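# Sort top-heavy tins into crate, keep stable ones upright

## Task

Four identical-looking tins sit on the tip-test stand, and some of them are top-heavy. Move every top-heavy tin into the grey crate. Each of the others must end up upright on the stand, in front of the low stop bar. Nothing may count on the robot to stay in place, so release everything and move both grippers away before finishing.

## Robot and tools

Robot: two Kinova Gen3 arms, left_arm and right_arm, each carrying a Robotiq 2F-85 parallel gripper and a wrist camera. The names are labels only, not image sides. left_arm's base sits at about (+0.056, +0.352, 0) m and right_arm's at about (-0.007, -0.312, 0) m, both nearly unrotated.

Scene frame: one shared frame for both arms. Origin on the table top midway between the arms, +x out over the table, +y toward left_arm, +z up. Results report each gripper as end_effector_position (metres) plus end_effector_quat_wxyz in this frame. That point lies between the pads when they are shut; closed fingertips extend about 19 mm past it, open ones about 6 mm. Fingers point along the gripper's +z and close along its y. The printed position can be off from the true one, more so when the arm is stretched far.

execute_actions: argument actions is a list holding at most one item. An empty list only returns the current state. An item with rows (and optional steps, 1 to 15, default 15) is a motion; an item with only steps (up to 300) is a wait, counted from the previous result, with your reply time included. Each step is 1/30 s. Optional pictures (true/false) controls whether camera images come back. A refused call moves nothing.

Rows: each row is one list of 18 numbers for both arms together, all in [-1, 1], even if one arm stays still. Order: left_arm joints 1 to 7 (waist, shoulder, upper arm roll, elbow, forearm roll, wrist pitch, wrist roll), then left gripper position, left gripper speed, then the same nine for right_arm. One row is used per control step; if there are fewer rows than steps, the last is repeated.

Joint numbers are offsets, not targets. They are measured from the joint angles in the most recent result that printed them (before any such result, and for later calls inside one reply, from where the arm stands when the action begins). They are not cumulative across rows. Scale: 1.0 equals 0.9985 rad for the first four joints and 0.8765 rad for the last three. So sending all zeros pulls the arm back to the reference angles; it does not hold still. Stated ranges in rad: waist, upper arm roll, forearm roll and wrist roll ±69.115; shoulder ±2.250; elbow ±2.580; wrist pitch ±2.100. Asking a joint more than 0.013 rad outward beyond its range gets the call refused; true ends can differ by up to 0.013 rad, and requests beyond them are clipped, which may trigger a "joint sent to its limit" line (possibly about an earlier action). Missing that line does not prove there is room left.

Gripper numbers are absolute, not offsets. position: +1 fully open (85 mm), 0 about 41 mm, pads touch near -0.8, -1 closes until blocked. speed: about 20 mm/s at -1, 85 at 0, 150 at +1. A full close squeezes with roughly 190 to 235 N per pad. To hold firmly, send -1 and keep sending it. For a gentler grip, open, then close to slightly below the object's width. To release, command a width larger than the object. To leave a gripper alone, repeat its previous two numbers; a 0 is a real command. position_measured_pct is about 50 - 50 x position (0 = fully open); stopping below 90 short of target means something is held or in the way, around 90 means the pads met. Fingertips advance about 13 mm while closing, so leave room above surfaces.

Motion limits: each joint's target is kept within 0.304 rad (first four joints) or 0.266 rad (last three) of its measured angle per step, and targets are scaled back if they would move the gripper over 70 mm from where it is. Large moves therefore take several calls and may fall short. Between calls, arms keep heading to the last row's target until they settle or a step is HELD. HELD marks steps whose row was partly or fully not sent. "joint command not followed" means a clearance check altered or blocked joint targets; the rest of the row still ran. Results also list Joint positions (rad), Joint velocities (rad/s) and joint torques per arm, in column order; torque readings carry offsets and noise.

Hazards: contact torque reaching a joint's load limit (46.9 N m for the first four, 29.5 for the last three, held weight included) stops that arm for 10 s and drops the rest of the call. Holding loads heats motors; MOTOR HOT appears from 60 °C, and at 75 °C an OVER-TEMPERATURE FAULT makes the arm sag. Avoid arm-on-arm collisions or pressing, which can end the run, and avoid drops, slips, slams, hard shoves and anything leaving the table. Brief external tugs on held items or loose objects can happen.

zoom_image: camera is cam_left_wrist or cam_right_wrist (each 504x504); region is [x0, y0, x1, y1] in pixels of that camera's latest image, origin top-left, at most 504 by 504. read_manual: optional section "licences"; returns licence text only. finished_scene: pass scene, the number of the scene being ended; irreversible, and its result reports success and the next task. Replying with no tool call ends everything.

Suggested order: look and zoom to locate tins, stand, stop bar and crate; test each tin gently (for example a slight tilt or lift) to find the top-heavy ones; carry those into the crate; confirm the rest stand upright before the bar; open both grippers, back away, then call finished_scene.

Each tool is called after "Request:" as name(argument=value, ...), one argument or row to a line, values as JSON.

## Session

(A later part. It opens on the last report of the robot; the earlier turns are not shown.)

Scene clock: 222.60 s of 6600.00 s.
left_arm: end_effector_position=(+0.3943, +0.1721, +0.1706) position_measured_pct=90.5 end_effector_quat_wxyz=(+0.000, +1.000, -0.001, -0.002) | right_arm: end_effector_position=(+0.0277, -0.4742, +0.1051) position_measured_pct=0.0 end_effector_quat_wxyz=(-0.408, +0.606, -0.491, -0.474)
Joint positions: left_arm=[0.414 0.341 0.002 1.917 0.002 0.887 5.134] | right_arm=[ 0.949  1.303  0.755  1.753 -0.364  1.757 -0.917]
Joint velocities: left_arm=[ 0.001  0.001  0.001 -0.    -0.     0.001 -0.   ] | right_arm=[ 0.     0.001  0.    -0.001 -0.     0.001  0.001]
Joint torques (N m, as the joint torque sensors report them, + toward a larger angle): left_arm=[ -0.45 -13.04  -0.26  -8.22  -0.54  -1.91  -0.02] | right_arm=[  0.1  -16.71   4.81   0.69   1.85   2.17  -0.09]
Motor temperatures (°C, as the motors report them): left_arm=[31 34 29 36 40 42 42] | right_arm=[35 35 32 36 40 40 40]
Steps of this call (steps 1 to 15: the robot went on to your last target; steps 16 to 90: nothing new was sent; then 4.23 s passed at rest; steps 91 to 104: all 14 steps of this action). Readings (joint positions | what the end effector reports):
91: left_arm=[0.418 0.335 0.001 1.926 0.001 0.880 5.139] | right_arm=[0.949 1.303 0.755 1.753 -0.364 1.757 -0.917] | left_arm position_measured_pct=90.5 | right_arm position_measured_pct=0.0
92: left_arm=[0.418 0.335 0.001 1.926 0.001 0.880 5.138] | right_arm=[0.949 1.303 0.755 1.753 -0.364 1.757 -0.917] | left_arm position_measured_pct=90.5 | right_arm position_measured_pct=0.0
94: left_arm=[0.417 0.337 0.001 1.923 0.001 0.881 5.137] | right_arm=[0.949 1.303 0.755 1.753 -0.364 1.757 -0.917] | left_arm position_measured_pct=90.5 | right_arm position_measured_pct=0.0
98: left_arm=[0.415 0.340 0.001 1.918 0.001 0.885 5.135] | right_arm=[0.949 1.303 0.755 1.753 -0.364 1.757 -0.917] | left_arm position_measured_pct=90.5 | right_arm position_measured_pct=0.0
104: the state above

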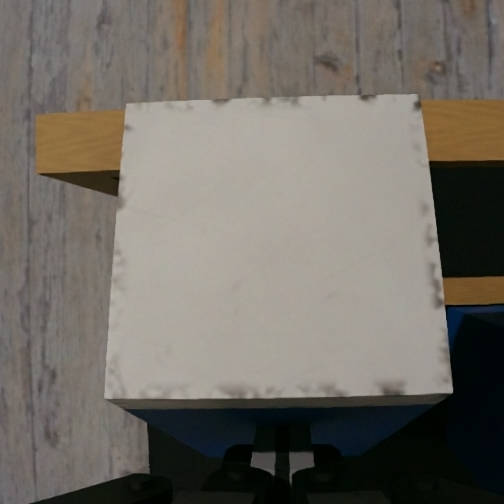

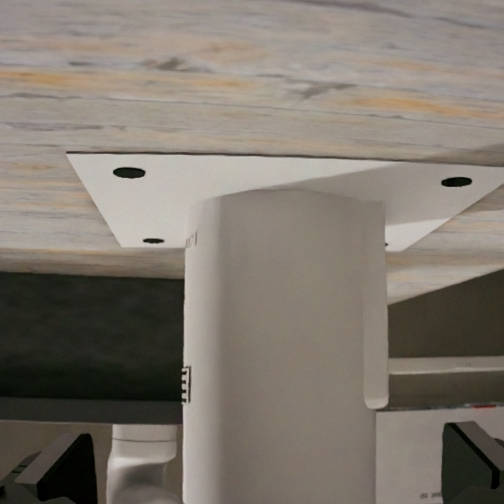

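Request:
execute_actions(
  actions=[
    {"rows": [
[0.0012,-0.0018,0,0.0029,0,-0.0015,0.0014,-0.85,0.5,0,0,0,0,0,0,0,1,0],
[0.0024,-0.0036,0,0.0057,0,-0.0029,0.0028,-0.85,0.5,0,0,0,0,0,0,0,1,0],
[0.0037,-0.0054,0,0.0086,0,-0.0044,0.0043,-0.85,0.5,0,0,0,0,0,0,0,1,0],
[0.0049,-0.0071,0,0.0114,0,-0.0059,0.0057,-0.85,0.5,0,0,0,0,0,0,0,1,0],
[0.0061,-0.0089,0,0.0143,0,-0.0073,0.0071,-0.85,0.5,0,0,0,0,0,0,0,1,0],
[0.0073,-0.0107,-0.001,0.0171,-0.001,-0.0088,0.0085,-0.85,0.5,0,0,0,0,0,0,0,1,0],
[0.0085,-0.0125,-0.001,0.02,-0.001,-0.0103,0.0099,-0.85,0.5,0,0,0,0,0,0,0,1,0],
[0.0098,-0.0143,-0.001,0.0228,-0.001,-0.0117,0.0114,-0.85,0.5,0,0,0,0,0,0,0,1,0],
[0.011,-0.0161,-0.001,0.0257,-0.001,-0.0132,0.0128,-0.85,0.5,0,0,0,0,0,0,0,1,0],
[0.0122,-0.0179,-0.001,0.0285,-0.001,-0.0147,0.0142,-0.85,0.5,0,0,0,0,0,0,0,1,0],
[0.0134,-0.0197,-0.002,0.0314,-0.002,-0.0161,0.0156,-0.85,0.5,0,0,0,0,0,0,0,1,0],
[0.0146,-0.0214,-0.002,0.0342,-0.002,-0.0176,0.017,-0.85,0.5,0,0,0,0,0,0,0,1,0],
[0.0159,-0.0232,-0.002,0.0371,-0.002,-0.0191,0.0185,-0.85,0.5,0,0,0,0,0,0,0,1,0],
[0.0171,-0.025,-0.002,0.0399,-0.002,-0.0205,0.0199,-0.85,0.5,0,0,0,0,0,0,0,1,0],
[0.0183,-0.0268,-0.002,0.0428,-0.002,-0.022,0.0213,-0.85,0.5,0,0,0,0,0,0,0,1,0]], "steps": 15},
  ],
  pictures=false,
)

Request:
execute_actions(
  actions=[
    {"steps": 20},
  ],
  pictures=true,
)

Scene clock: 236.37 s of 6600.00 s.
left_arm: end_effector_position=(+0.3816, +0.1725, +0.1703) position_measured_pct=90.5 end_effector_quat_wxyz=(-0.000, +1.000, -0.000, -0.000) | right_arm: end_effector_position=(+0.0277, -0.4742, +0.1051) position_measured_pct=0.0 end_effector_quat_wxyz=(-0.408, +0.606, -0.491, -0.474)
Joint positions: left_arm=[ 0.43   0.318 -0.     1.954  0.     0.871  5.15 ] | right_arm=[ 0.949  1.303  0.755  1.753 -0.364  1.757 -0.917]
Joint velocities: left_arm=[ 0.034 -0.053 -0.001  0.086 -0.002 -0.038  0.037] | right_arm=[ 0.001  0.     0.    -0.001 -0.     0.001  0.002]
Joint torques (N m, as the joint torque sensors report them, + toward a larger angle): left_arm=[  0.58 -13.65   0.78  -6.7   -0.1   -0.14  -0.39] | right_arm=[  0.19 -16.2    4.79   0.38   1.44   2.27  -0.05]
Motor temperatures (°C, as the motors report them): left_arm=[31 34 29 36 40 42 42] | right_arm=[35 35 32 36 40 40 40]
Steps of this call (steps 1 to 15: the robot went on to your last target; steps 16 to 90: nothing new was sent; then 10.27 s passed at rest; steps 91 to 105: all 15 steps of this action). Readings (joint positions | what the end effector reports):
91: left_arm=[0.415 0.341 0.002 1.917 0.002 0.887 5.134] | right_arm=[0.949 1.303 0.755 1.753 -0.364 1.757 -0.917] | left_arm position_measured_pct=90.5 | right_arm position_measured_pct=0.0
92: left_arm=[0.416 0.340 0.002 1.919 0.002 0.886 5.134] | right_arm=[0.949 1.303 0.755 1.753 -0.364 1.757 -0.917] | left_arm position_measured_pct=90.5 | right_arm position_measured_pct=0.0
94: left_arm=[0.418 0.337 0.002 1.923 0.002 0.884 5.136] | right_arm=[0.949 1.303 0.755 1.753 -0.364 1.757 -0.917] | left_arm position_measured_pct=90.5 | right_arm position_measured_pct=0.0
98: left_arm=[0.422 0.330 0.001 1.934 0.001 0.879 5.141] | right_arm=[0.949 1.303 0.755 1.753 -0.364 1.757 -0.917] | left_arm position_measured_pct=90.5 | right_arm position_measured_pct=0.0
105: the state above

Scene clock: 237.03 s of 6600.00 s.
left_arm: end_effector_position=(+0.3796, +0.1725, +0.1702) position_measured_pct=90.5 end_effector_quat_wxyz=(-0.000, +1.000, -0.000, -0.000) | right_arm: end_effector_position=(+0.0277, -0.4742, +0.1051) position_measured_pct=0.0 end_effector_quat_wxyz=(-0.408, +0.606, -0.491, -0.474)
Joint positions: left_arm=[ 0.433  0.315 -0.     1.96  -0.     0.868  5.152] | right_arm=[ 0.949  1.303  0.755  1.753 -0.364  1.757 -0.917]
Joint velocities: left_arm=[ 0.001 -0.     0.001 -0.002  0.    -0.001  0.   ] | right_arm=[-0.002  0.001 -0.    -0.     0.    -0.001  0.   ]
Joint torques (N m, as the joint torque sensors report them, + toward a larger angle): left_arm=[ -0.24 -13.26   0.14  -6.85   0.11   0.    -0.37] | right_arm=[  0.11 -16.64   4.41   0.5    1.75   2.31  -0.02]
Motor temperatures (°C, as the motors report them): left_arm=[31 34 29 36 40 42 42] | right_arm=[35 35 32 36 40 40 40]
Steps of this call (steps 1 to 15: the robot went on to your last target; steps 16 to 20: nothing new was sent). Readings (joint positions | what the end effector reports):
1: left_arm=[0.432 0.317 -0.000 1.957 -0.000 0.869 5.151] | right_arm=[0.949 1.303 0.755 1.753 -0.364 1.757 -0.917] | left_arm position_measured_pct=90.5 | right_arm position_measured_pct=0.0
2: left_arm=[0.432 0.316 -0.000 1.958 0.000 0.869 5.152] | right_arm=[0.949 1.303 0.755 1.753 -0.364 1.757 -0.917] | left_arm position_measured_pct=90.5 | right_arm position_measured_pct=0.0
4: left_arm=[0.432 0.315 -0.000 1.959 0.000 0.868 5.152] | right_arm=[0.949 1.303 0.755 1.753 -0.364 1.757 -0.917] | left_arm position_measured_pct=90.5 | right_arm position_measured_pct=0.0
8: left_arm=[0.433 0.315 -0.000 1.960 -0.000 0.868 5.152] | right_arm=[0.949 1.303 0.755 1.753 -0.364 1.757 -0.917] | left_arm position_measured_pct=90.5 | right_arm position_measured_pct=0.0
20: the state above
All arms were judged still, so your last target was given up. Only a new action makes them travel on or press farther. Fingers that are still opening or closing keep moving.

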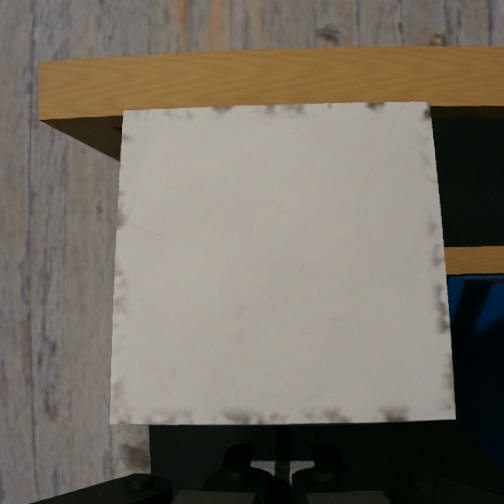

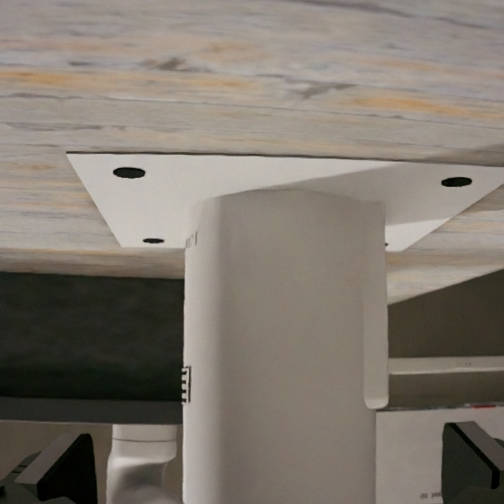

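Request:
execute_actions(
  actions=[
    {"rows": [
[0.003,-0.004,0,0.006,0,-0.002,0.004,-0.85,0.5,0,0,0,0,0,0,0,1,0],
[0.007,-0.009,0,0.014,0,-0.005,0.008,-0.85,0.5,0,0,0,0,0,0,0,1,0],
[0.011,-0.015,0,0.022,0,-0.008,0.013,-0.85,0.5,0,0,0,0,0,0,0,1,0],
[0.015,-0.020,0,0.030,0,-0.011,0.018,-0.85,0.5,0,0,0,0,0,0,0,1,0],
[0.019,-0.026,0,0.038,0,-0.015,0.023,-0.85,0.5,0,0,0,0,0,0,0,1,0],
[0.024,-0.031,0,0.046,0,-0.018,0.027,-0.85,0.5,0,0,0,0,0,0,0,1,0],
[0.028,-0.037,0,0.055,0,-0.021,0.032,-0.85,0.5,0,0,0,0,0,0,0,1,0],
[0.032,-0.042,0,0.063,0,-0.024,0.037,-0.85,0.5,0,0,0,0,0,0,0,1,0],
[0.036,-0.048,0,0.071,0,-0.027,0.042,-0.85,0.5,0,0,0,0,0,0,0,1,0],
[0.040,-0.053,0,0.079,0,-0.030,0.047,-0.85,0.5,0,0,0,0,0,0,0,1,0],
[0.045,-0.059,0,0.087,0,-0.034,0.052,-0.85,0.5,0,0,0,0,0,0,0,1,0],
[0.049,-0.064,0,0.096,0,-0.037,0.057,-0.85,0.5,0,0,0,0,0,0,0,1,0],
[0.054,-0.071,0,0.105,0,-0.040,0.063,-0.85,0.5,0,0,0,0,0,0,0,1,0],
[0.059,-0.078,0,0.116,0,-0.044,0.069,-0.85,0.5,0,0,0,0,0,0,0,1,0],
[0.0645,-0.0852,0,0.1264,0,-0.0485,0.0751,-0.85,0.5,0,0,0,0,0,0,0,1,0]], "steps": 15},
  ],
  pictures=false,
)

Request:
execute_actions(
  actions=[
    {"steps": 10},
  ],
  pictures=true,
)

Scene clock: 248.00 s of 6600.00 s.
left_arm: end_effector_position=(+0.3396, +0.1720, +0.1704) position_measured_pct=90.5 end_effector_quat_wxyz=(-0.000, +1.000, +0.000, +0.000) | right_arm: end_effector_position=(+0.0277, -0.4742, +0.1051) position_measured_pct=0.0 end_effector_quat_wxyz=(-0.408, +0.606, -0.491, -0.474)
Joint positions: left_arm=[ 0.485  0.246 -0.     2.061 -0.     0.834  5.205] | right_arm=[ 0.949  1.303  0.755  1.753 -0.364  1.757 -0.917]
Joint velocities: left_arm=[ 0.14  -0.191 -0.003  0.273 -0.003 -0.094  0.143] | right_arm=[-0.     0.    -0.     0.001  0.     0.001 -0.   ]
Joint torques (N m, as the joint torque sensors report them, + toward a larger angle): left_arm=[  0.14 -11.79   0.23  -6.1   -0.11  -0.34  -0.38] | right_arm=[  0.25 -17.39   4.98   0.34   1.78   2.45  -0.09]
Motor temperatures (°C, as the motors report them): left_arm=[31 34 29 36 40 42 42] | right_arm=[35 35 32 36 40 40 40]
Steps of this call (steps 1 to 90: nothing new was sent; then 7.47 s passed at rest; steps 91 to 105: all 15 steps of this action). Readings (joint positions | what the end effector reports):
91: left_arm=[0.433 0.314 -0.000 1.960 -0.000 0.868 5.152] | right_arm=[0.949 1.303 0.755 1.753 -0.364 1.757 -0.917] | left_arm position_measured_pct=90.5 | right_arm position_measured_pct=0.0
92: left_arm=[0.435 0.312 -0.001 1.963 -0.000 0.867 5.154] | right_arm=[0.949 1.303 0.755 1.753 -0.364 1.757 -0.917] | left_arm position_measured_pct=90.5 | right_arm position_measured_pct=0.0
94: left_arm=[0.441 0.304 -0.001 1.973 -0.000 0.864 5.159] | right_arm=[0.949 1.303 0.755 1.753 -0.364 1.757 -0.917] | left_arm position_measured_pct=90.5 | right_arm position_measured_pct=0.0
98: left_arm=[0.456 0.285 -0.000 2.003 0.000 0.854 5.174] | right_arm=[0.949 1.303 0.755 1.753 -0.364 1.757 -0.917] | left_arm position_measured_pct=90.5 | right_arm position_measured_pct=0.0
105: the state above

Scene clock: 248.33 s of 6600.00 s.
left_arm: end_effector_position=(+0.3301, +0.1727, +0.1700) position_measured_pct=90.5 end_effector_quat_wxyz=(-0.000, +1.000, +0.001, +0.000) | right_arm: end_effector_position=(+0.0277, -0.4742, +0.1051) position_measured_pct=0.0 end_effector_quat_wxyz=(-0.408, +0.606, -0.491, -0.474)
Joint positions: left_arm=[ 0.497  0.23  -0.     2.086 -0.     0.826  5.218] | right_arm=[ 0.949  1.303  0.755  1.753 -0.364  1.757 -0.917]
Joint velocities: left_arm=[ 0.004 -0.005  0.     0.    -0.    -0.001  0.002] | right_arm=[ 0.001  0.002 -0.    -0.001 -0.     0.     0.   ]
Joint torques (N m, as the joint torque sensors report them, + toward a larger angle): left_arm=[  0.15 -10.89   0.51  -6.25   0.1   -0.29  -0.11] | right_arm=[  0.16 -17.02   4.63   1.01   1.65   2.31  -0.13]
Motor temperatures (°C, as the motors report them): left_arm=[31 34 29 36 40 42 42] | right_arm=[35 35 32 36 40 40 40]
Steps of this call (steps 1 to 10: the robot went on to your last target). Readings (joint positions | what the end effector reports):
1: left_arm=[0.490 0.240 -0.000 2.070 -0.000 0.831 5.210] | right_arm=[0.949 1.303 0.755 1.753 -0.364 1.757 -0.917] | left_arm position_measured_pct=90.5 | right_arm position_measured_pct=0.0
2: left_arm=[0.493 0.235 -0.000 2.078 0.000 0.829 5.214] | right_arm=[0.949 1.303 0.755 1.753 -0.364 1.757 -0.917] | left_arm position_measured_pct=90.5 | right_arm position_measured_pct=0.0
4: left_arm=[0.495 0.233 0.000 2.085 0.000 0.826 5.217] | right_arm=[0.949 1.303 0.755 1.753 -0.364 1.757 -0.917] | left_arm position_measured_pct=90.5 | right_arm position_measured_pct=0.0
8: left_arm=[0.497 0.231 -0.000 2.086 -0.000 0.826 5.218] | right_arm=[0.949 1.303 0.755 1.753 -0.364 1.757 -0.917] | left_arm position_measured_pct=90.5 | right_arm position_measured_pct=0.0
10: the state above

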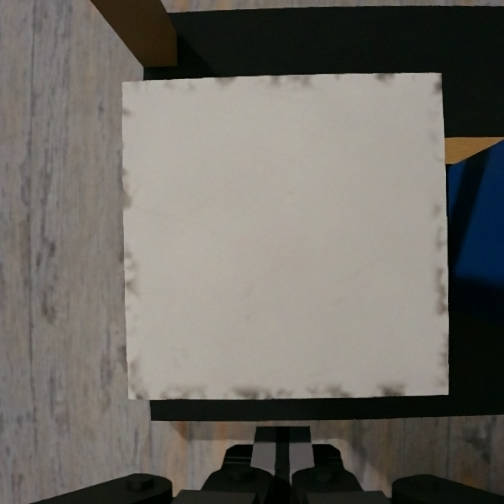

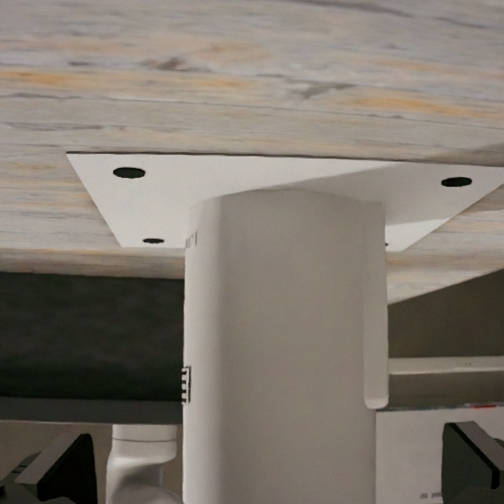

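Request:
execute_actions(
  actions=[
    {"rows": [[0.2376,0.1333,0,-0.2022,0,0.078,0.270,-0.85,0.5,0,0,0,0,0,0,0,1,0]], "steps": 15},
  ],
  pictures=false,
)

Request:
execute_actions(
  actions=[
    {"steps": 12},
  ],
  pictures=true,
)

Scene clock: 254.37 s of 6600.00 s.
left_arm: end_effector_position=(+0.3320, +0.0689, +0.1715) position_measured_pct=90.5 end_effector_quat_wxyz=(+0.002, +1.000, +0.003, +0.002) | right_arm: end_effector_position=(+0.0277, -0.4742, +0.1051) position_measured_pct=0.0 end_effector_quat_wxyz=(-0.408, +0.606, -0.491, -0.474)
Joint positions: left_arm=[0.727 0.359 0.001 1.885 0.    0.893 5.454] | right_arm=[ 0.949  1.303  0.755  1.753 -0.364  1.757 -0.917]
Joint velocities: left_arm=[ 0.05   0.03  -0.024 -0.017 -0.01   0.014  0.013] | right_arm=[ 0.    -0.001 -0.     0.001  0.     0.002  0.   ]
Joint torques (N m, as the joint torque sensors report them, + toward a larger angle): left_arm=[  0.64 -13.7    0.68  -6.3    0.1   -0.01  -0.41] | right_arm=[  0.21 -16.9    4.64   0.4    1.85   2.48  -0.2 ]
Motor temperatures (°C, as the motors report them): left_arm=[31 34 29 36 40 42 42] | right_arm=[35 35 32 36 40 40 40]
Steps of this call (steps 1 to 30: the robot went on to your last target; steps 31 to 100: nothing new was sent; then 2.20 s passed at rest; steps 101 to 115: all 15 steps of this action). Readings (joint positions | what the end effector reports):
101: left_arm=[0.498 0.230 -0.000 2.085 -0.000 0.826 5.219] | right_arm=[0.949 1.303 0.755 1.753 -0.364 1.757 -0.917] | left_arm position_measured_pct=90.5 | right_arm position_measured_pct=0.0
102: left_arm=[0.505 0.234 -0.001 2.081 -0.001 0.827 5.223] | right_arm=[0.949 1.303 0.755 1.753 -0.364 1.757 -0.917] | left_arm position_measured_pct=90.5 | right_arm position_measured_pct=0.0
104: left_arm=[0.534 0.251 -0.002 2.060 -0.001 0.835 5.248] | right_arm=[0.949 1.303 0.755 1.753 -0.364 1.757 -0.917] | left_arm position_measured_pct=90.5 | right_arm position_measured_pct=0.0
108: left_arm=[0.643 0.312 -0.001 1.967 -0.000 0.866 5.357] | right_arm=[0.949 1.303 0.755 1.753 -0.364 1.757 -0.917] | left_arm position_measured_pct=90.5 | right_arm position_measured_pct=0.0
115: the state above

Scene clock: 254.77 s of 6600.00 s.
left_arm: end_effector_position=(+0.3302, +0.0676, +0.1700) position_measured_pct=90.5 end_effector_quat_wxyz=(+0.000, +1.000, +0.001, +0.000) | right_arm: end_effector_position=(+0.0277, -0.4742, +0.1051) position_measured_pct=0.0 end_effector_quat_wxyz=(-0.408, +0.606, -0.491, -0.474)
Joint positions: left_arm=[ 0.734  0.363 -0.     1.884 -0.     0.894  5.455] | right_arm=[ 0.949  1.303  0.755  1.753 -0.364  1.757 -0.917]
Joint velocities: left_arm=[ 0.001  0.001 -0.001 -0.002  0.001 -0.    -0.001] | right_arm=[ 0.001  0.001  0.    -0.     0.    -0.001 -0.001]
Joint torques (N m, as the joint torque sensors report them, + toward a larger angle): left_arm=[ -0.1  -14.59   0.18  -6.84  -0.2   -0.35  -0.2 ] | right_arm=[  0.4  -16.59   4.65   0.41   1.85   2.37  -0.29]
Motor temperatures (°C, as the motors report them): left_arm=[31 34 29 36 40 42 42] | right_arm=[35 35 32 36 40 40 40]
Steps of this call (steps 1 to 12: the robot went on to your last target). Readings (joint positions | what the end effector reports):
1: left_arm=[0.729 0.360 0.000 1.884 0.000 0.894 5.455] | right_arm=[0.949 1.303 0.755 1.753 -0.364 1.757 -0.917] | left_arm position_measured_pct=90.5 | right_arm position_measured_pct=0.0
2: left_arm=[0.730 0.361 -0.000 1.884 -0.000 0.894 5.455] | right_arm=[0.949 1.303 0.755 1.753 -0.364 1.757 -0.917] | left_arm position_measured_pct=90.5 | right_arm position_measured_pct=0.0
4: left_arm=[0.732 0.362 -0.000 1.884 -0.000 0.894 5.455] | right_arm=[0.949 1.303 0.755 1.753 -0.364 1.757 -0.917] | left_arm position_measured_pct=90.5 | right_arm position_measured_pct=0.0
8: left_arm=[0.733 0.363 -0.000 1.884 -0.000 0.894 5.455] | right_arm=[0.949 1.303 0.755 1.753 -0.364 1.757 -0.917] | left_arm position_measured_pct=90.5 | right_arm position_measured_pct=0.0
12: the state above

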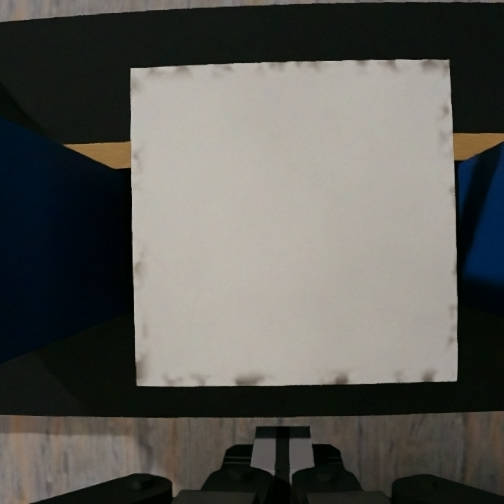

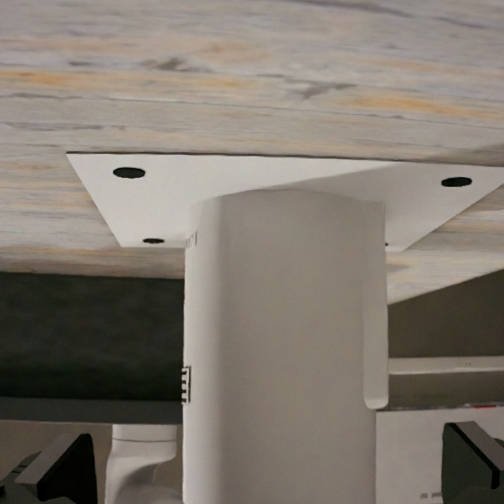

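Request:
execute_actions(
  actions=[
    {"rows": [
[-0.003,0.003,0,-0.005,0,0.002,-0.004,-0.85,0.5,0,0,0,0,0,0,0,1,0],
[-0.007,0.006,0,-0.010,0,0.004,-0.008,-0.85,0.5,0,0,0,0,0,0,0,1,0],
[-0.011,0.009,0,-0.015,0,0.007,-0.012,-0.85,0.5,0,0,0,0,0,0,0,1,0],
[-0.014,0.013,0,-0.021,0,0.009,-0.016,-0.85,0.5,0,0,0,0,0,0,0,1,0],
[-0.018,0.016,0,-0.026,0,0.012,-0.021,-0.85,0.5,0,0,0,0,0,0,0,1,0],
[-0.021,0.019,0,-0.031,0,0.014,-0.024,-0.85,0.5,0,0,0,0,0,0,0,1,0],
[-0.024,0.022,0,-0.035,0,0.016,-0.028,-0.85,0.5,0,0,0,0,0,0,0,1,0],
[-0.027,0.024,0,-0.040,0,0.018,-0.032,-0.85,0.5,0,0,0,0,0,0,0,1,0],
[-0.030,0.027,0,-0.044,0,0.020,-0.035,-0.85,0.5,0,0,0,0,0,0,0,1,0],
[-0.033,0.030,0,-0.048,0,0.022,-0.038,-0.85,0.5,0,0,0,0,0,0,0,1,0],
[-0.036,0.032,0,-0.053,0,0.024,-0.042,-0.85,0.5,0,0,0,0,0,0,0,1,0],
[-0.039,0.035,0,-0.057,0,0.026,-0.045,-0.85,0.5,0,0,0,0,0,0,0,1,0],
[-0.042,0.037,0,-0.061,0,0.027,-0.048,-0.85,0.5,0,0,0,0,0,0,0,1,0],
[-0.045,0.040,0,-0.065,0,0.029,-0.052,-0.85,0.5,0,0,0,0,0,0,0,1,0],
[-0.0477,0.0425,0,-0.0692,0,0.0311,-0.055,-0.85,0.5,0,0,0,0,0,0,0,1,0]], "steps": 15},
  ],
  pictures=false,
)

Scene clock: 270.13 s of 6600.00 s.
left_arm: end_effector_position=(+0.3560, +0.0670, +0.1700) position_measured_pct=90.5 end_effector_quat_wxyz=(-0.000, +1.000, +0.000, -0.000) | right_arm: end_effector_position=(+0.0277, -0.4742, +0.1051) position_measured_pct=0.0 end_effector_quat_wxyz=(-0.408, +0.606, -0.491, -0.474)
Joint positions: left_arm=[0.692 0.4   0.    1.824 0.    0.918 5.413] | right_arm=[ 0.949  1.303  0.755  1.753 -0.364  1.757 -0.917]
Joint velocities: left_arm=[-0.086  0.08  -0.001 -0.123 -0.001  0.047 -0.089] | right_arm=[-0.     0.    -0.     0.001 -0.     0.001 -0.001]
Joint torques (N m, as the joint torque sensors report them, + toward a larger angle): left_arm=[  0.25 -15.09   0.39  -7.02  -0.09  -0.4   -0.37] | right_arm=[  0.02 -17.2    4.86   0.68   1.63   2.26  -0.11]
Motor temperatures (°C, as the motors report them): left_arm=[31 34 29 36 40 42 42] | right_arm=[35 35 32 36 40 40 40]
Steps of this call (steps 1 to 15: the robot went on to your last target; steps 16 to 90: nothing new was sent; then 11.87 s passed at rest; steps 91 to 105: all 15 steps of this action). Readings (joint positions | what the end effector reports):
91: left_arm=[0.734 0.364 -0.000 1.883 0.000 0.894 5.454] | right_arm=[0.949 1.303 0.755 1.753 -0.364 1.757 -0.917] | left_arm position_measured_pct=90.5 | right_arm position_measured_pct=0.0
92: left_arm=[0.732 0.366 0.000 1.881 0.000 0.895 5.453] | right_arm=[0.949 1.303 0.755 1.753 -0.364 1.757 -0.917] | left_arm position_measured_pct=90.5 | right_arm position_measured_pct=0.0
94: left_arm=[0.726 0.370 0.000 1.874 0.000 0.898 5.448] | right_arm=[0.949 1.303 0.755 1.753 -0.364 1.757 -0.917] | left_arm position_measured_pct=90.5 | right_arm position_measured_pct=0.0
98: left_arm=[0.713 0.382 -0.000 1.854 -0.000 0.906 5.434] | right_arm=[0.949 1.303 0.755 1.753 -0.364 1.757 -0.917] | left_arm position_measured_pct=90.5 | right_arm position_measured_pct=0.0
105: the state above

Request:
execute_actions(
  actions=[
    {"rows": [
[-0.008,0.008,0,-0.013,0,0.006,-0.010,-0.85,0.5,0,0,0,0,0,0,0,1,0],
[-0.010,0.010,0,-0.017,0,0.008,-0.013,-0.85,0.5,0,0,0,0,0,0,0,1,0],
[-0.013,0.013,0,-0.022,0,0.010,-0.015,-0.85,0.5,0,0,0,0,0,0,0,1,0],
[-0.015,0.015,0,-0.026,0,0.012,-0.018,-0.85,0.5,0,0,0,0,0,0,0,1,0],
[-0.018,0.018,0,-0.030,0,0.013,-0.021,-0.85,0.5,0,0,0,0,0,0,0,1,0],
[-0.020,0.020,0,-0.034,0,0.015,-0.023,-0.85,0.5,0,0,0,0,0,0,0,1,0],
[-0.022,0.023,0,-0.038,0,0.017,-0.026,-0.85,0.5,0,0,0,0,0,0,0,1,0],
[-0.025,0.025,0,-0.042,0,0.019,-0.029,-0.85,0.5,0,0,0,0,0,0,0,1,0],
[-0.027,0.028,0,-0.047,0,0.021,-0.031,-0.85,0.5,0,0,0,0,0,0,0,1,0],
[-0.030,0.030,0,-0.051,0,0.023,-0.034,-0.85,0.5,0,0,0,0,0,0,0,1,0],
[-0.032,0.033,0,-0.055,0,0.025,-0.037,-0.85,0.5,0,0,0,0,0,0,0,1,0],
[-0.034,0.035,0,-0.059,0,0.027,-0.040,-0.85,0.5,0,0,0,0,0,0,0,1,0],
[-0.037,0.038,0,-0.063,0,0.029,-0.042,-0.85,0.5,0,0,0,0,0,0,0,1,0],
[-0.039,0.040,0,-0.068,0,0.031,-0.045,-0.85,0.5,0,0,0,0,0,0,0,1,0],
[-0.0414,0.0426,0,-0.0717,0,0.0327,-0.0478,-0.85,0.5,0,0,0,0,0,0,0,1,0]], "steps": 15},
  ],
  pictures=false,
)

Request:
execute_actions(
  actions=[
    {"steps": 8},
  ],
  pictures=true,
)

Scene clock: 277.03 s of 6600.00 s.
left_arm: end_effector_position=(+0.3812, +0.0663, +0.1700) position_measured_pct=90.5 end_effector_quat_wxyz=(+0.000, +1.000, -0.000, -0.000) | right_arm: end_effector_position=(+0.0277, -0.4742, +0.1051) position_measured_pct=0.0 end_effector_quat_wxyz=(-0.408, +0.606, -0.491, -0.474)
Joint positions: left_arm=[0.656 0.438 0.    1.761 0.    0.943 5.376] | right_arm=[ 0.949  1.303  0.755  1.753 -0.364  1.757 -0.917]
Joint velocities: left_arm=[-0.069  0.071  0.001 -0.128 -0.     0.049 -0.071] | right_arm=[ 0.001 -0.001  0.    -0.003  0.     0.     0.001]
Joint torques (N m, as the joint torque sensors report them, + toward a larger angle): left_arm=[  0.23 -16.62   0.72  -6.96  -0.33  -0.34  -0.21] | right_arm=[  0.25 -16.62   4.46   0.93   1.53   2.37  -0.11]
Motor temperatures (°C, as the motors report them): left_arm=[31 34 29 36 40 42 42] | right_arm=[35 35 32 36 40 40 40]
Steps of this call (steps 1 to 15: the robot went on to your last target; steps 16 to 90: nothing new was sent; then 3.40 s passed at rest; steps 91 to 105: all 15 steps of this action). Readings (joint positions | what the end effector reports):
91: left_arm=[0.686 0.406 0.000 1.815 0.000 0.922 5.406] | right_arm=[0.949 1.303 0.755 1.753 -0.364 1.757 -0.917] | left_arm position_measured_pct=90.5 | right_arm position_measured_pct=0.0
92: left_arm=[0.685 0.407 0.000 1.813 0.000 0.923 5.405] | right_arm=[0.949 1.303 0.755 1.753 -0.364 1.757 -0.917] | left_arm position_measured_pct=90.5 | right_arm position_measured_pct=0.0
94: left_arm=[0.682 0.411 0.000 1.806 0.000 0.926 5.401] | right_arm=[0.949 1.303 0.755 1.753 -0.364 1.757 -0.917] | left_arm position_measured_pct=90.5 | right_arm position_measured_pct=0.0
98: left_arm=[0.673 0.421 0.000 1.790 0.000 0.931 5.392] | right_arm=[0.949 1.303 0.755 1.753 -0.364 1.757 -0.917] | left_arm position_measured_pct=90.5 | right_arm position_measured_pct=0.0
105: the state above

Scene clock: 277.30 s of 6600.00 s.
left_arm: end_effector_position=(+0.3848, +0.0662, +0.1702) position_measured_pct=90.5 end_effector_quat_wxyz=(+0.000, +1.000, -0.000, +0.000) | right_arm: end_effector_position=(+0.0277, -0.4742, +0.1051) position_measured_pct=0.0 end_effector_quat_wxyz=(-0.408, +0.606, -0.491, -0.474)
Joint positions: left_arm=[ 0.651  0.442 -0.     1.752  0.     0.947  5.371] | right_arm=[ 0.949  1.303  0.755  1.753 -0.364  1.757 -0.917]
Joint velocities: left_arm=[-0.003  0.003  0.     0.001 -0.    -0.002  0.001] | right_arm=[ 0.001  0.    -0.     0.001  0.    -0.     0.   ]
Joint torques (N m, as the joint torque sensors report them, + toward a larger angle): left_arm=[  0.68 -16.6    0.77  -7.02   0.06  -0.12  -0.3 ] | right_arm=[  0.46 -16.95   4.74   0.57   1.53   2.3    0.13]
Motor temperatures (°C, as the motors report them): left_arm=[31 34 29 36 40 42 42] | right_arm=[35 35 32 36 40 40 40]
Steps of this call (steps 1 to 8: the robot went on to your last target). Readings (joint positions | what the end effector reports):
1: left_arm=[0.654 0.440 -0.000 1.757 0.000 0.945 5.373] | right_arm=[0.949 1.303 0.755 1.753 -0.364 1.757 -0.917] | left_arm position_measured_pct=90.5 | right_arm position_measured_pct=0.0
2: left_arm=[0.653 0.441 -0.000 1.754 0.000 0.946 5.372] | right_arm=[0.949 1.303 0.755 1.753 -0.364 1.757 -0.917] | left_arm position_measured_pct=90.5 | right_arm position_measured_pct=0.0
4: left_arm=[0.652 0.442 -0.000 1.753 0.000 0.946 5.371] | right_arm=[0.949 1.303 0.755 1.753 -0.364 1.757 -0.917] | left_arm position_measured_pct=90.5 | right_arm position_measured_pct=0.0
8: the state above

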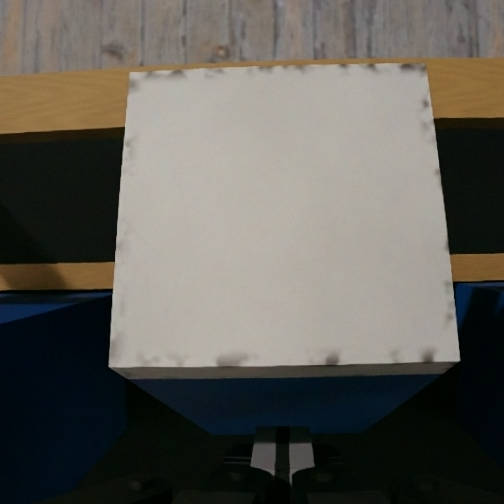

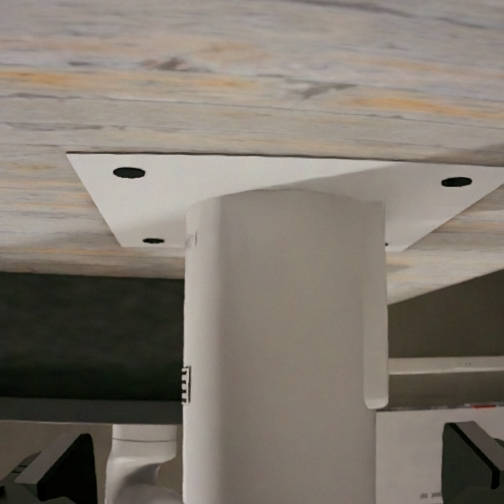

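Request:
execute_actions(
  actions=[
    {"rows": [[0.0833,-0.079,0,0.1323,0,-0.060,0.0954,-0.85,0.5,0,0,0,0,0,0,0,1,0]], "steps": 13},
  ],
  pictures=true,
)

Scene clock: 304.20 s of 6600.00 s.
left_arm: end_effector_position=(+0.3301, +0.0681, +0.1689) position_measured_pct=90.5 end_effector_quat_wxyz=(-0.001, +1.000, +0.001, -0.001) | right_arm: end_effector_position=(+0.0277, -0.4742, +0.1051) position_measured_pct=0.0 end_effector_quat_wxyz=(-0.408, +0.606, -0.491, -0.474)
Joint positions: left_arm=[0.732 0.366 0.    1.884 0.    0.894 5.454] | right_arm=[ 0.949  1.303  0.755  1.753 -0.364  1.757 -0.917]
Joint velocities: left_arm=[ 0.017 -0.022 -0.006  0.004 -0.002 -0.005  0.001] | right_arm=[-0.001 -0.001  0.     0.002 -0.    -0.     0.001]
Joint torques (N m, as the joint torque sensors report them, + toward a larger angle): left_arm=[  0.26 -14.38   0.92  -6.79   0.16  -0.31  -0.06] | right_arm=[ -0.26 -16.88   4.8    0.51   1.73   2.33   0.  ]
Motor temperatures (°C, as the motors report them): left_arm=[31 34 29 36 40 42 42] | right_arm=[35 35 32 36 40 40 40]
Steps of this call (steps 1 to 15: the robot went on to your last target; steps 16 to 90: nothing new was sent; then 23.47 s passed at rest; steps 91 to 103: all 13 steps of this action). Readings (joint positions | what the end effector reports):
91: left_arm=[0.652 0.442 -0.000 1.753 0.000 0.946 5.371] | right_arm=[0.949 1.303 0.755 1.753 -0.364 1.757 -0.917] | left_arm position_measured_pct=90.5 | right_arm position_measured_pct=0.0
92: left_arm=[0.656 0.438 -0.001 1.757 -0.000 0.944 5.374] | right_arm=[0.949 1.303 0.755 1.753 -0.364 1.757 -0.917] | left_arm position_measured_pct=90.5 | right_arm position_measured_pct=0.0
94: left_arm=[0.674 0.421 -0.002 1.783 -0.000 0.934 5.390] | right_arm=[0.949 1.303 0.755 1.753 -0.364 1.757 -0.917] | left_arm position_measured_pct=90.5 | right_arm position_measured_pct=0.0
98: left_arm=[0.723 0.374 0.001 1.865 0.001 0.902 5.443] | right_arm=[0.949 1.303 0.755 1.753 -0.364 1.757 -0.917] | left_arm position_measured_pct=90.5 | right_arm position_measured_pct=0.0
103: the state above

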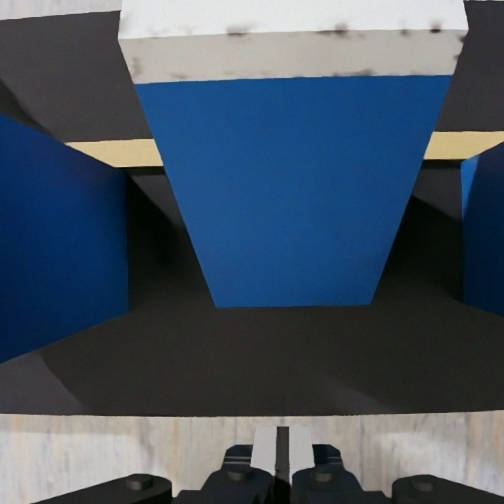

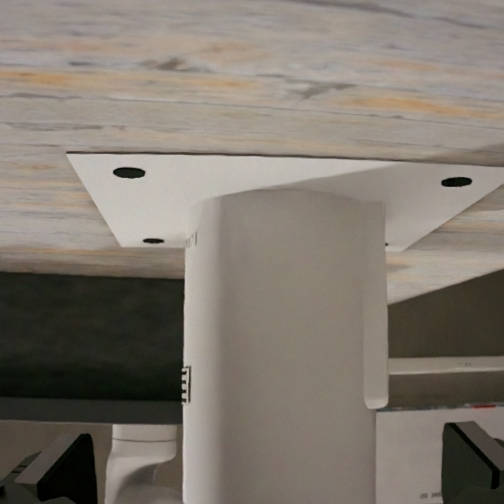

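Request:
execute_actions(
  actions=[
    {"rows": [[0.1729,0.1657,0,-0.2881,0,0.1367,0.1951,-0.85,0.5,0,0,0,0,0,0,0,1,0]], "steps": 15},
  ],
  pictures=false,
)

Request:
execute_actions(
  actions=[
    {"steps": 10},
  ],
  pictures=true,
)

Scene clock: 309.67 s of 6600.00 s.
left_arm: end_effector_position=(+0.3308, -0.0415, +0.1722) position_measured_pct=90.5 end_effector_quat_wxyz=(+0.002, +1.000, +0.002, +0.001) | right_arm: end_effector_position=(+0.0277, -0.4742, +0.1051) position_measured_pct=0.0 end_effector_quat_wxyz=(-0.408, +0.606, -0.491, -0.474)
Joint positions: left_arm=[0.9   0.525 0.002 1.599 0.001 1.012 5.624] | right_arm=[ 0.949  1.303  0.755  1.753 -0.364  1.757 -0.917]
Joint velocities: left_arm=[ 0.036  0.029  0.003 -0.072  0.001  0.031  0.042] | right_arm=[ 0.001  0.    -0.     0.002  0.     0.     0.002]
Joint torques (N m, as the joint torque sensors report them, + toward a larger angle): left_arm=[ -1.56 -18.82  -0.63  -6.57  -0.5    0.27  -0.4 ] | right_arm=[ -0.03 -16.79   4.79   0.16   1.56   2.36  -0.13]
Motor temperatures (°C, as the motors report them): left_arm=[31 34 29 36 40 42 42] | right_arm=[35 35 32 36 40 40 40]
Steps of this call (steps 1 to 15: the robot went on to your last target; steps 16 to 90: nothing new was sent; then 1.97 s passed at rest; steps 91 to 105: all 15 steps of this action). Readings (joint positions | what the end effector reports):
91: left_arm=[0.735 0.364 -0.000 1.884 0.000 0.894 5.455] | right_arm=[0.949 1.303 0.755 1.753 -0.364 1.757 -0.917] | left_arm position_measured_pct=90.5 | right_arm position_measured_pct=0.0
92: left_arm=[0.739 0.368 -0.001 1.879 -0.000 0.897 5.457] | right_arm=[0.949 1.303 0.755 1.753 -0.364 1.757 -0.917] | left_arm position_measured_pct=90.5 | right_arm position_measured_pct=0.0
94: left_arm=[0.756 0.385 -0.001 1.853 -0.000 0.908 5.472] | right_arm=[0.949 1.303 0.755 1.753 -0.364 1.757 -0.917] | left_arm position_measured_pct=90.5 | right_arm position_measured_pct=0.0
98: left_arm=[0.824 0.453 -0.001 1.739 -0.000 0.955 5.540] | right_arm=[0.949 1.303 0.755 1.753 -0.364 1.757 -0.917] | left_arm position_measured_pct=90.5 | right_arm position_measured_pct=0.0
105: the state above

Scene clock: 310.00 s of 6600.00 s.
left_arm: end_effector_position=(+0.3297, -0.0425, +0.1702) position_measured_pct=90.5 end_effector_quat_wxyz=(+0.000, +1.000, +0.000, -0.000) | right_arm: end_effector_position=(+0.0277, -0.4742, +0.1051) position_measured_pct=0.0 end_effector_quat_wxyz=(-0.408, +0.606, -0.491, -0.474)
Joint positions: left_arm=[0.905 0.531 0.    1.596 0.    1.014 5.625] | right_arm=[ 0.949  1.303  0.755  1.753 -0.364  1.757 -0.917]
Joint velocities: left_arm=[ 0.003  0.003  0.     0.     0.     0.    -0.   ] | right_arm=[-0.     0.002  0.     0.002 -0.    -0.001 -0.   ]
Joint torques (N m, as the joint torque sensors report them, + toward a larger angle): left_arm=[  0.07 -17.5    0.61  -6.76  -0.21  -0.32  -0.42] | right_arm=[  0.09 -16.97   4.54   0.59   1.55   2.39  -0.27]
Motor temperatures (°C, as the motors report them): left_arm=[31 34 29 36 40 42 42] | right_arm=[35 35 32 36 40 40 40]
Steps of this call (steps 1 to 10: the robot went on to your last target). Readings (joint positions | what the end effector reports):
1: left_arm=[0.901 0.526 0.001 1.598 0.001 1.013 5.625] | right_arm=[0.949 1.303 0.755 1.753 -0.364 1.757 -0.917] | left_arm position_measured_pct=90.5 | right_arm position_measured_pct=0.0
2: left_arm=[0.902 0.527 0.001 1.597 0.000 1.014 5.625] | right_arm=[0.949 1.303 0.755 1.753 -0.364 1.757 -0.917] | left_arm position_measured_pct=90.5 | right_arm position_measured_pct=0.0
4: left_arm=[0.903 0.529 0.000 1.597 0.000 1.014 5.625] | right_arm=[0.949 1.303 0.755 1.753 -0.364 1.757 -0.917] | left_arm position_measured_pct=90.5 | right_arm position_measured_pct=0.0
8: left_arm=[0.905 0.531 0.000 1.596 0.000 1.014 5.625] | right_arm=[0.949 1.303 0.755 1.753 -0.364 1.757 -0.917] | left_arm position_measured_pct=90.5 | right_arm position_measured_pct=0.0
10: the state above

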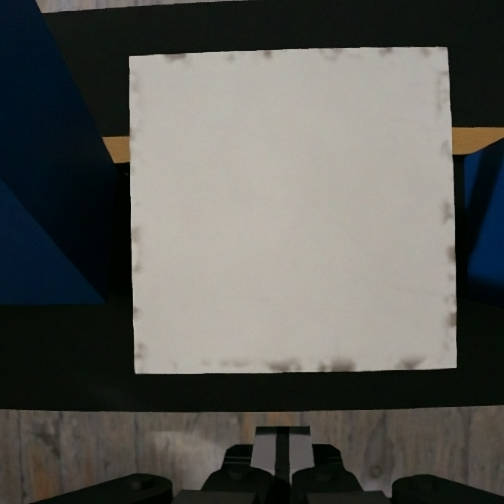

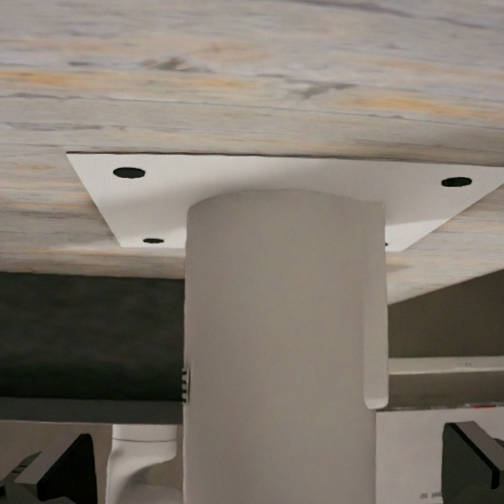

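Request:
execute_actions(
  actions=[],
)

Scene clock: 323.33 s of 6600.00 s.
left_arm: end_effector_position=(+0.3296, -0.0426, +0.1701) position_measured_pct=90.5 end_effector_quat_wxyz=(-0.000, +1.000, +0.000, -0.000) | right_arm: end_effector_position=(+0.0277, -0.4742, +0.1051) position_measured_pct=0.0 end_effector_quat_wxyz=(-0.408, +0.606, -0.491, -0.474)
Joint positions: left_arm=[0.905 0.531 0.    1.596 0.    1.014 5.625] | right_arm=[ 0.949  1.303  0.755  1.753 -0.364  1.757 -0.917]
Joint velocities: left_arm=[-0.002  0.    -0.     0.001  0.     0.     0.001] | right_arm=[ 0.001  0.    -0.    -0.     0.     0.     0.001]
Joint torques (N m, as the joint torque sensors report them, + toward a larger angle): left_arm=[  0.41 -18.19   0.3   -6.88  -0.12  -0.26  -0.33] | right_arm=[  0.27 -16.8    5.16   0.72   1.7    2.25  -0.22]
Motor temperatures (°C, as the motors report them): left_arm=[31 34 29 36 40 42 42] | right_arm=[35 35 32 36 40 40 40]
Steps of this call (steps 1 to 15: the robot went on to your last target; steps 16 to 90: nothing new was sent; then 10.33 s passed at rest). Readings (joint positions | what the end effector reports):
1: left_arm=[0.905 0.531 0.000 1.596 0.000 1.014 5.625] | right_arm=[0.949 1.303 0.755 1.753 -0.364 1.757 -0.917] | left_arm position_measured_pct=90.5 | right_arm position_measured_pct=0.0
2: left_arm=[0.905 0.531 0.000 1.596 0.000 1.014 5.625] | right_arm=[0.949 1.303 0.755 1.753 -0.364 1.757 -0.917] | left_arm position_measured_pct=90.5 | right_arm position_measured_pct=0.0
4: left_arm=[0.905 0.531 0.000 1.596 0.000 1.014 5.625] | right_arm=[0.949 1.303 0.755 1.753 -0.364 1.757 -0.917] | left_arm position_measured_pct=90.5 | right_arm position_measured_pct=0.0
8: left_arm=[0.905 0.531 0.000 1.596 0.000 1.014 5.625] | right_arm=[0.949 1.303 0.755 1.753 -0.364 1.757 -0.917] | left_arm position_measured_pct=90.5 | right_arm position_measured_pct=0.0
90: the state above
All arms were judged still, so your last target was given up. Only a new action makes them travel on or press farther. Fingers that are still opening or closing keep moving.

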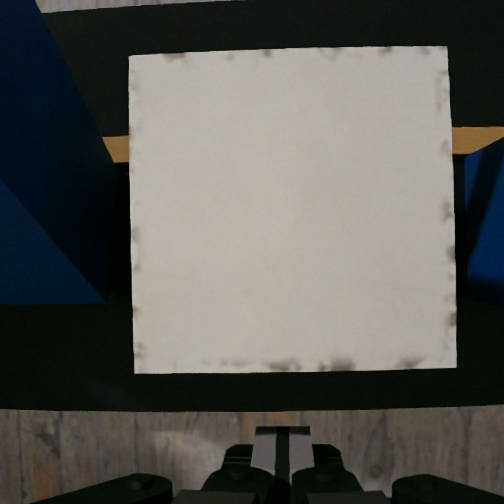

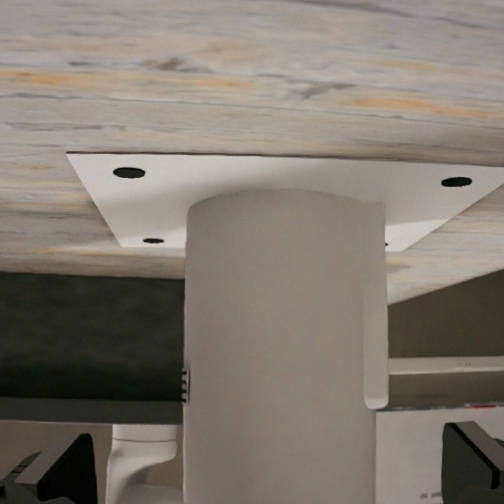

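Request:
execute_actions(
  actions=[
    {"rows":[[-0.003,0.002,0,-0.004,0,0.002,-0.003,-0.85,0.5,0,0,0,0,0,0,0,1,0],[-0.006,0.005,0,-0.008,0,0.004,-0.006,-0.85,0.5,0,0,0,0,0,0,0,1,0],[-0.009,0.007,0,-0.013,0,0.006,-0.010,-0.85,0.5,0,0,0,0,0,0,0,1,0],[-0.011,0.009,0,-0.017,0,0.009,-0.013,-0.85,0.5,0,0,0,0,0,0,0,1,0],[-0.014,0.012,0,-0.021,0,0.011,-0.016,-0.85,0.5,0,0,0,0,0,0,0,1,0],[-0.017,0.014,0,-0.025,0,0.013,-0.019,-0.85,0.5,0,0,0,0,0,0,0,1,0],[-0.020,0.016,0,-0.029,0,0.015,-0.023,-0.85,0.5,0,0,0,0,0,0,0,1,0],[-0.023,0.018,0,-0.033,0,0.017,-0.026,-0.85,0.5,0,0,0,0,0,0,0,1,0],[-0.026,0.021,0,-0.038,0,0.019,-0.029,-0.85,0.5,0,0,0,0,0,0,0,1,0],[-0.028,0.023,0,-0.042,0,0.022,-0.032,-0.85,0.5,0,0,0,0,0,0,0,1,0],[-0.031,0.025,0,-0.046,0,0.024,-0.035,-0.85,0.5,0,0,0,0,0,0,0,1,0],[-0.034,0.028,0,-0.050,0,0.026,-0.039,-0.85,0.5,0,0,0,0,0,0,0,1,0],[-0.037,0.030,0,-0.054,0,0.028,-0.042,-0.85,0.5,0,0,0,0,0,0,0,1,0],[-0.040,0.032,0,-0.058,0,0.030,-0.045,-0.85,0.5,0,0,0,0,0,0,0,1,0],[-0.0426,0.0346,0,-0.0626,0,0.0324,-0.0483,-0.85,0.5,0,0,0,0,0,0,0,1,0]],"steps":15},
  ],
  pictures=false,
)

Request:
execute_actions(
  actions=[
    {"steps":12},
  ],
)

Scene clock: 339.23 s of 6600.00 s.
left_arm: end_effector_position=(+0.3529, -0.0434, +0.1700) position_measured_pct=90.5 end_effector_quat_wxyz=(-0.000, +1.000, +0.000, -0.001) | right_arm: end_effector_position=(+0.0277, -0.4742, +0.1051) position_measured_pct=0.0 end_effector_quat_wxyz=(-0.408, +0.606, -0.491, -0.474)
Joint positions: left_arm=[0.868 0.561 0.    1.543 0.    1.039 5.589] | right_arm=[ 0.949  1.303  0.755  1.753 -0.364  1.757 -0.917]
Joint velocities: left_arm=[-0.081  0.067  0.001 -0.12   0.001  0.059 -0.081] | right_arm=[ 0.     0.001 -0.     0.002 -0.    -0.001  0.002]
Joint torques (N m, as the joint torque sensors report them, + toward a larger angle): left_arm=[  0.16 -18.99   0.64  -8.06  -0.37  -0.5   -0.07] | right_arm=[  0.38 -16.68   4.71   0.85   1.52   2.38  -0.01]
Motor temperatures (°C, as the motors report them): left_arm=[31 35 29 36 40 42 42] | right_arm=[35 35 32 36 40 40 40]
Steps of this call (steps 1 to 90: nothing new was sent; then 12.40 s passed at rest; steps 91 to 105: all 15 steps of this action). Readings (joint positions | what the end effector reports):
91: left_arm=[0.905 0.532 0.000 1.596 0.000 1.014 5.625] | right_arm=[0.949 1.303 0.755 1.753 -0.364 1.757 -0.917] | left_arm position_measured_pct=90.5 | right_arm position_measured_pct=0.0
92: left_arm=[0.903 0.533 0.001 1.594 0.000 1.015 5.624] | right_arm=[0.949 1.303 0.755 1.753 -0.364 1.757 -0.917] | left_arm position_measured_pct=90.5 | right_arm position_measured_pct=0.0
94: left_arm=[0.898 0.537 0.000 1.588 0.000 1.018 5.620] | right_arm=[0.949 1.303 0.755 1.753 -0.364 1.757 -0.917] | left_arm position_measured_pct=90.5 | right_arm position_measured_pct=0.0
98: left_arm=[0.888 0.545 0.000 1.572 0.000 1.025 5.608] | right_arm=[0.949 1.303 0.755 1.753 -0.364 1.757 -0.917] | left_arm position_measured_pct=90.5 | right_arm position_measured_pct=0.0
105: the state above

Scene clock: 339.63 s of 6600.00 s.
left_arm: end_effector_position=(+0.3565, -0.0436, +0.1701) position_measured_pct=90.5 end_effector_quat_wxyz=(-0.000, +1.000, -0.000, -0.001) | right_arm: end_effector_position=(+0.0277, -0.4742, +0.1051) position_measured_pct=0.0 end_effector_quat_wxyz=(-0.408, +0.606, -0.491, -0.474)
Joint positions: left_arm=[0.863 0.566 0.001 1.534 0.    1.043 5.583] | right_arm=[ 0.949  1.303  0.755  1.753 -0.364  1.757 -0.917]
Joint velocities: left_arm=[-0.003  0.001  0.    -0.     0.    -0.    -0.   ] | right_arm=[-0.001 -0.002 -0.     0.001  0.    -0.     0.   ]
Joint torques (N m, as the joint torque sensors report them, + toward a larger angle): left_arm=[ -0.05 -18.74   0.12  -7.66   0.02  -0.28   0.09] | right_arm=[  0.4  -16.82   4.83   0.51   1.59   2.45   0.17]
Motor temperatures (°C, as the motors report them): left_arm=[31 35 29 36 40 42 42] | right_arm=[35 36 32 36 40 40 40]
Steps of this call (steps 1 to 12: the robot went on to your last target). Readings (joint positions | what the end effector reports):
1: left_arm=[0.866 0.563 0.000 1.539 0.001 1.041 5.586] | right_arm=[0.949 1.303 0.755 1.753 -0.364 1.757 -0.917] | left_arm position_measured_pct=90.5 | right_arm position_measured_pct=0.0
2: left_arm=[0.865 0.564 0.000 1.536 0.001 1.042 5.584] | right_arm=[0.949 1.303 0.755 1.753 -0.364 1.757 -0.917] | left_arm position_measured_pct=90.5 | right_arm position_measured_pct=0.0
4: left_arm=[0.864 0.565 0.000 1.535 0.000 1.042 5.583] | right_arm=[0.949 1.303 0.755 1.753 -0.364 1.757 -0.917] | left_arm position_measured_pct=90.5 | right_arm position_measured_pct=0.0
8: left_arm=[0.863 0.566 0.000 1.534 0.000 1.043 5.583] | right_arm=[0.949 1.303 0.755 1.753 -0.364 1.757 -0.917] | left_arm position_measured_pct=90.5 | right_arm position_measured_pct=0.0
12: the state above

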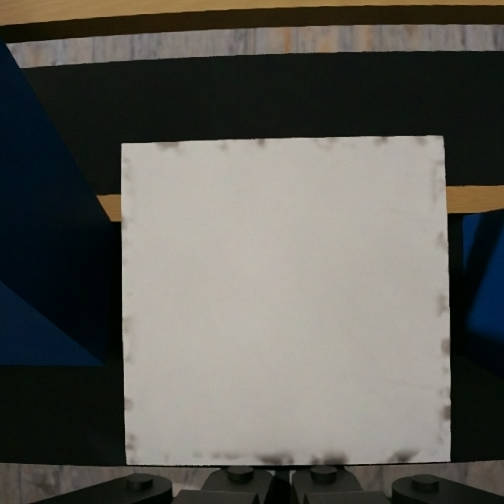

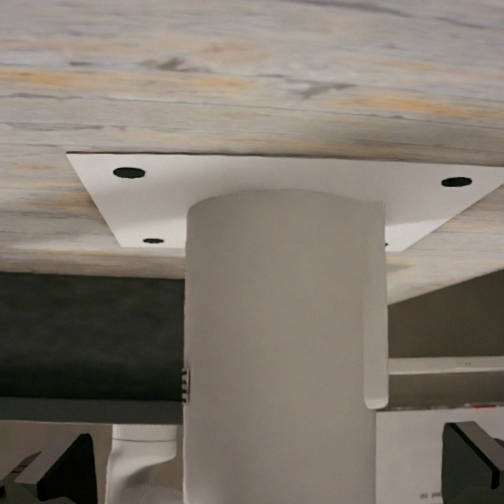

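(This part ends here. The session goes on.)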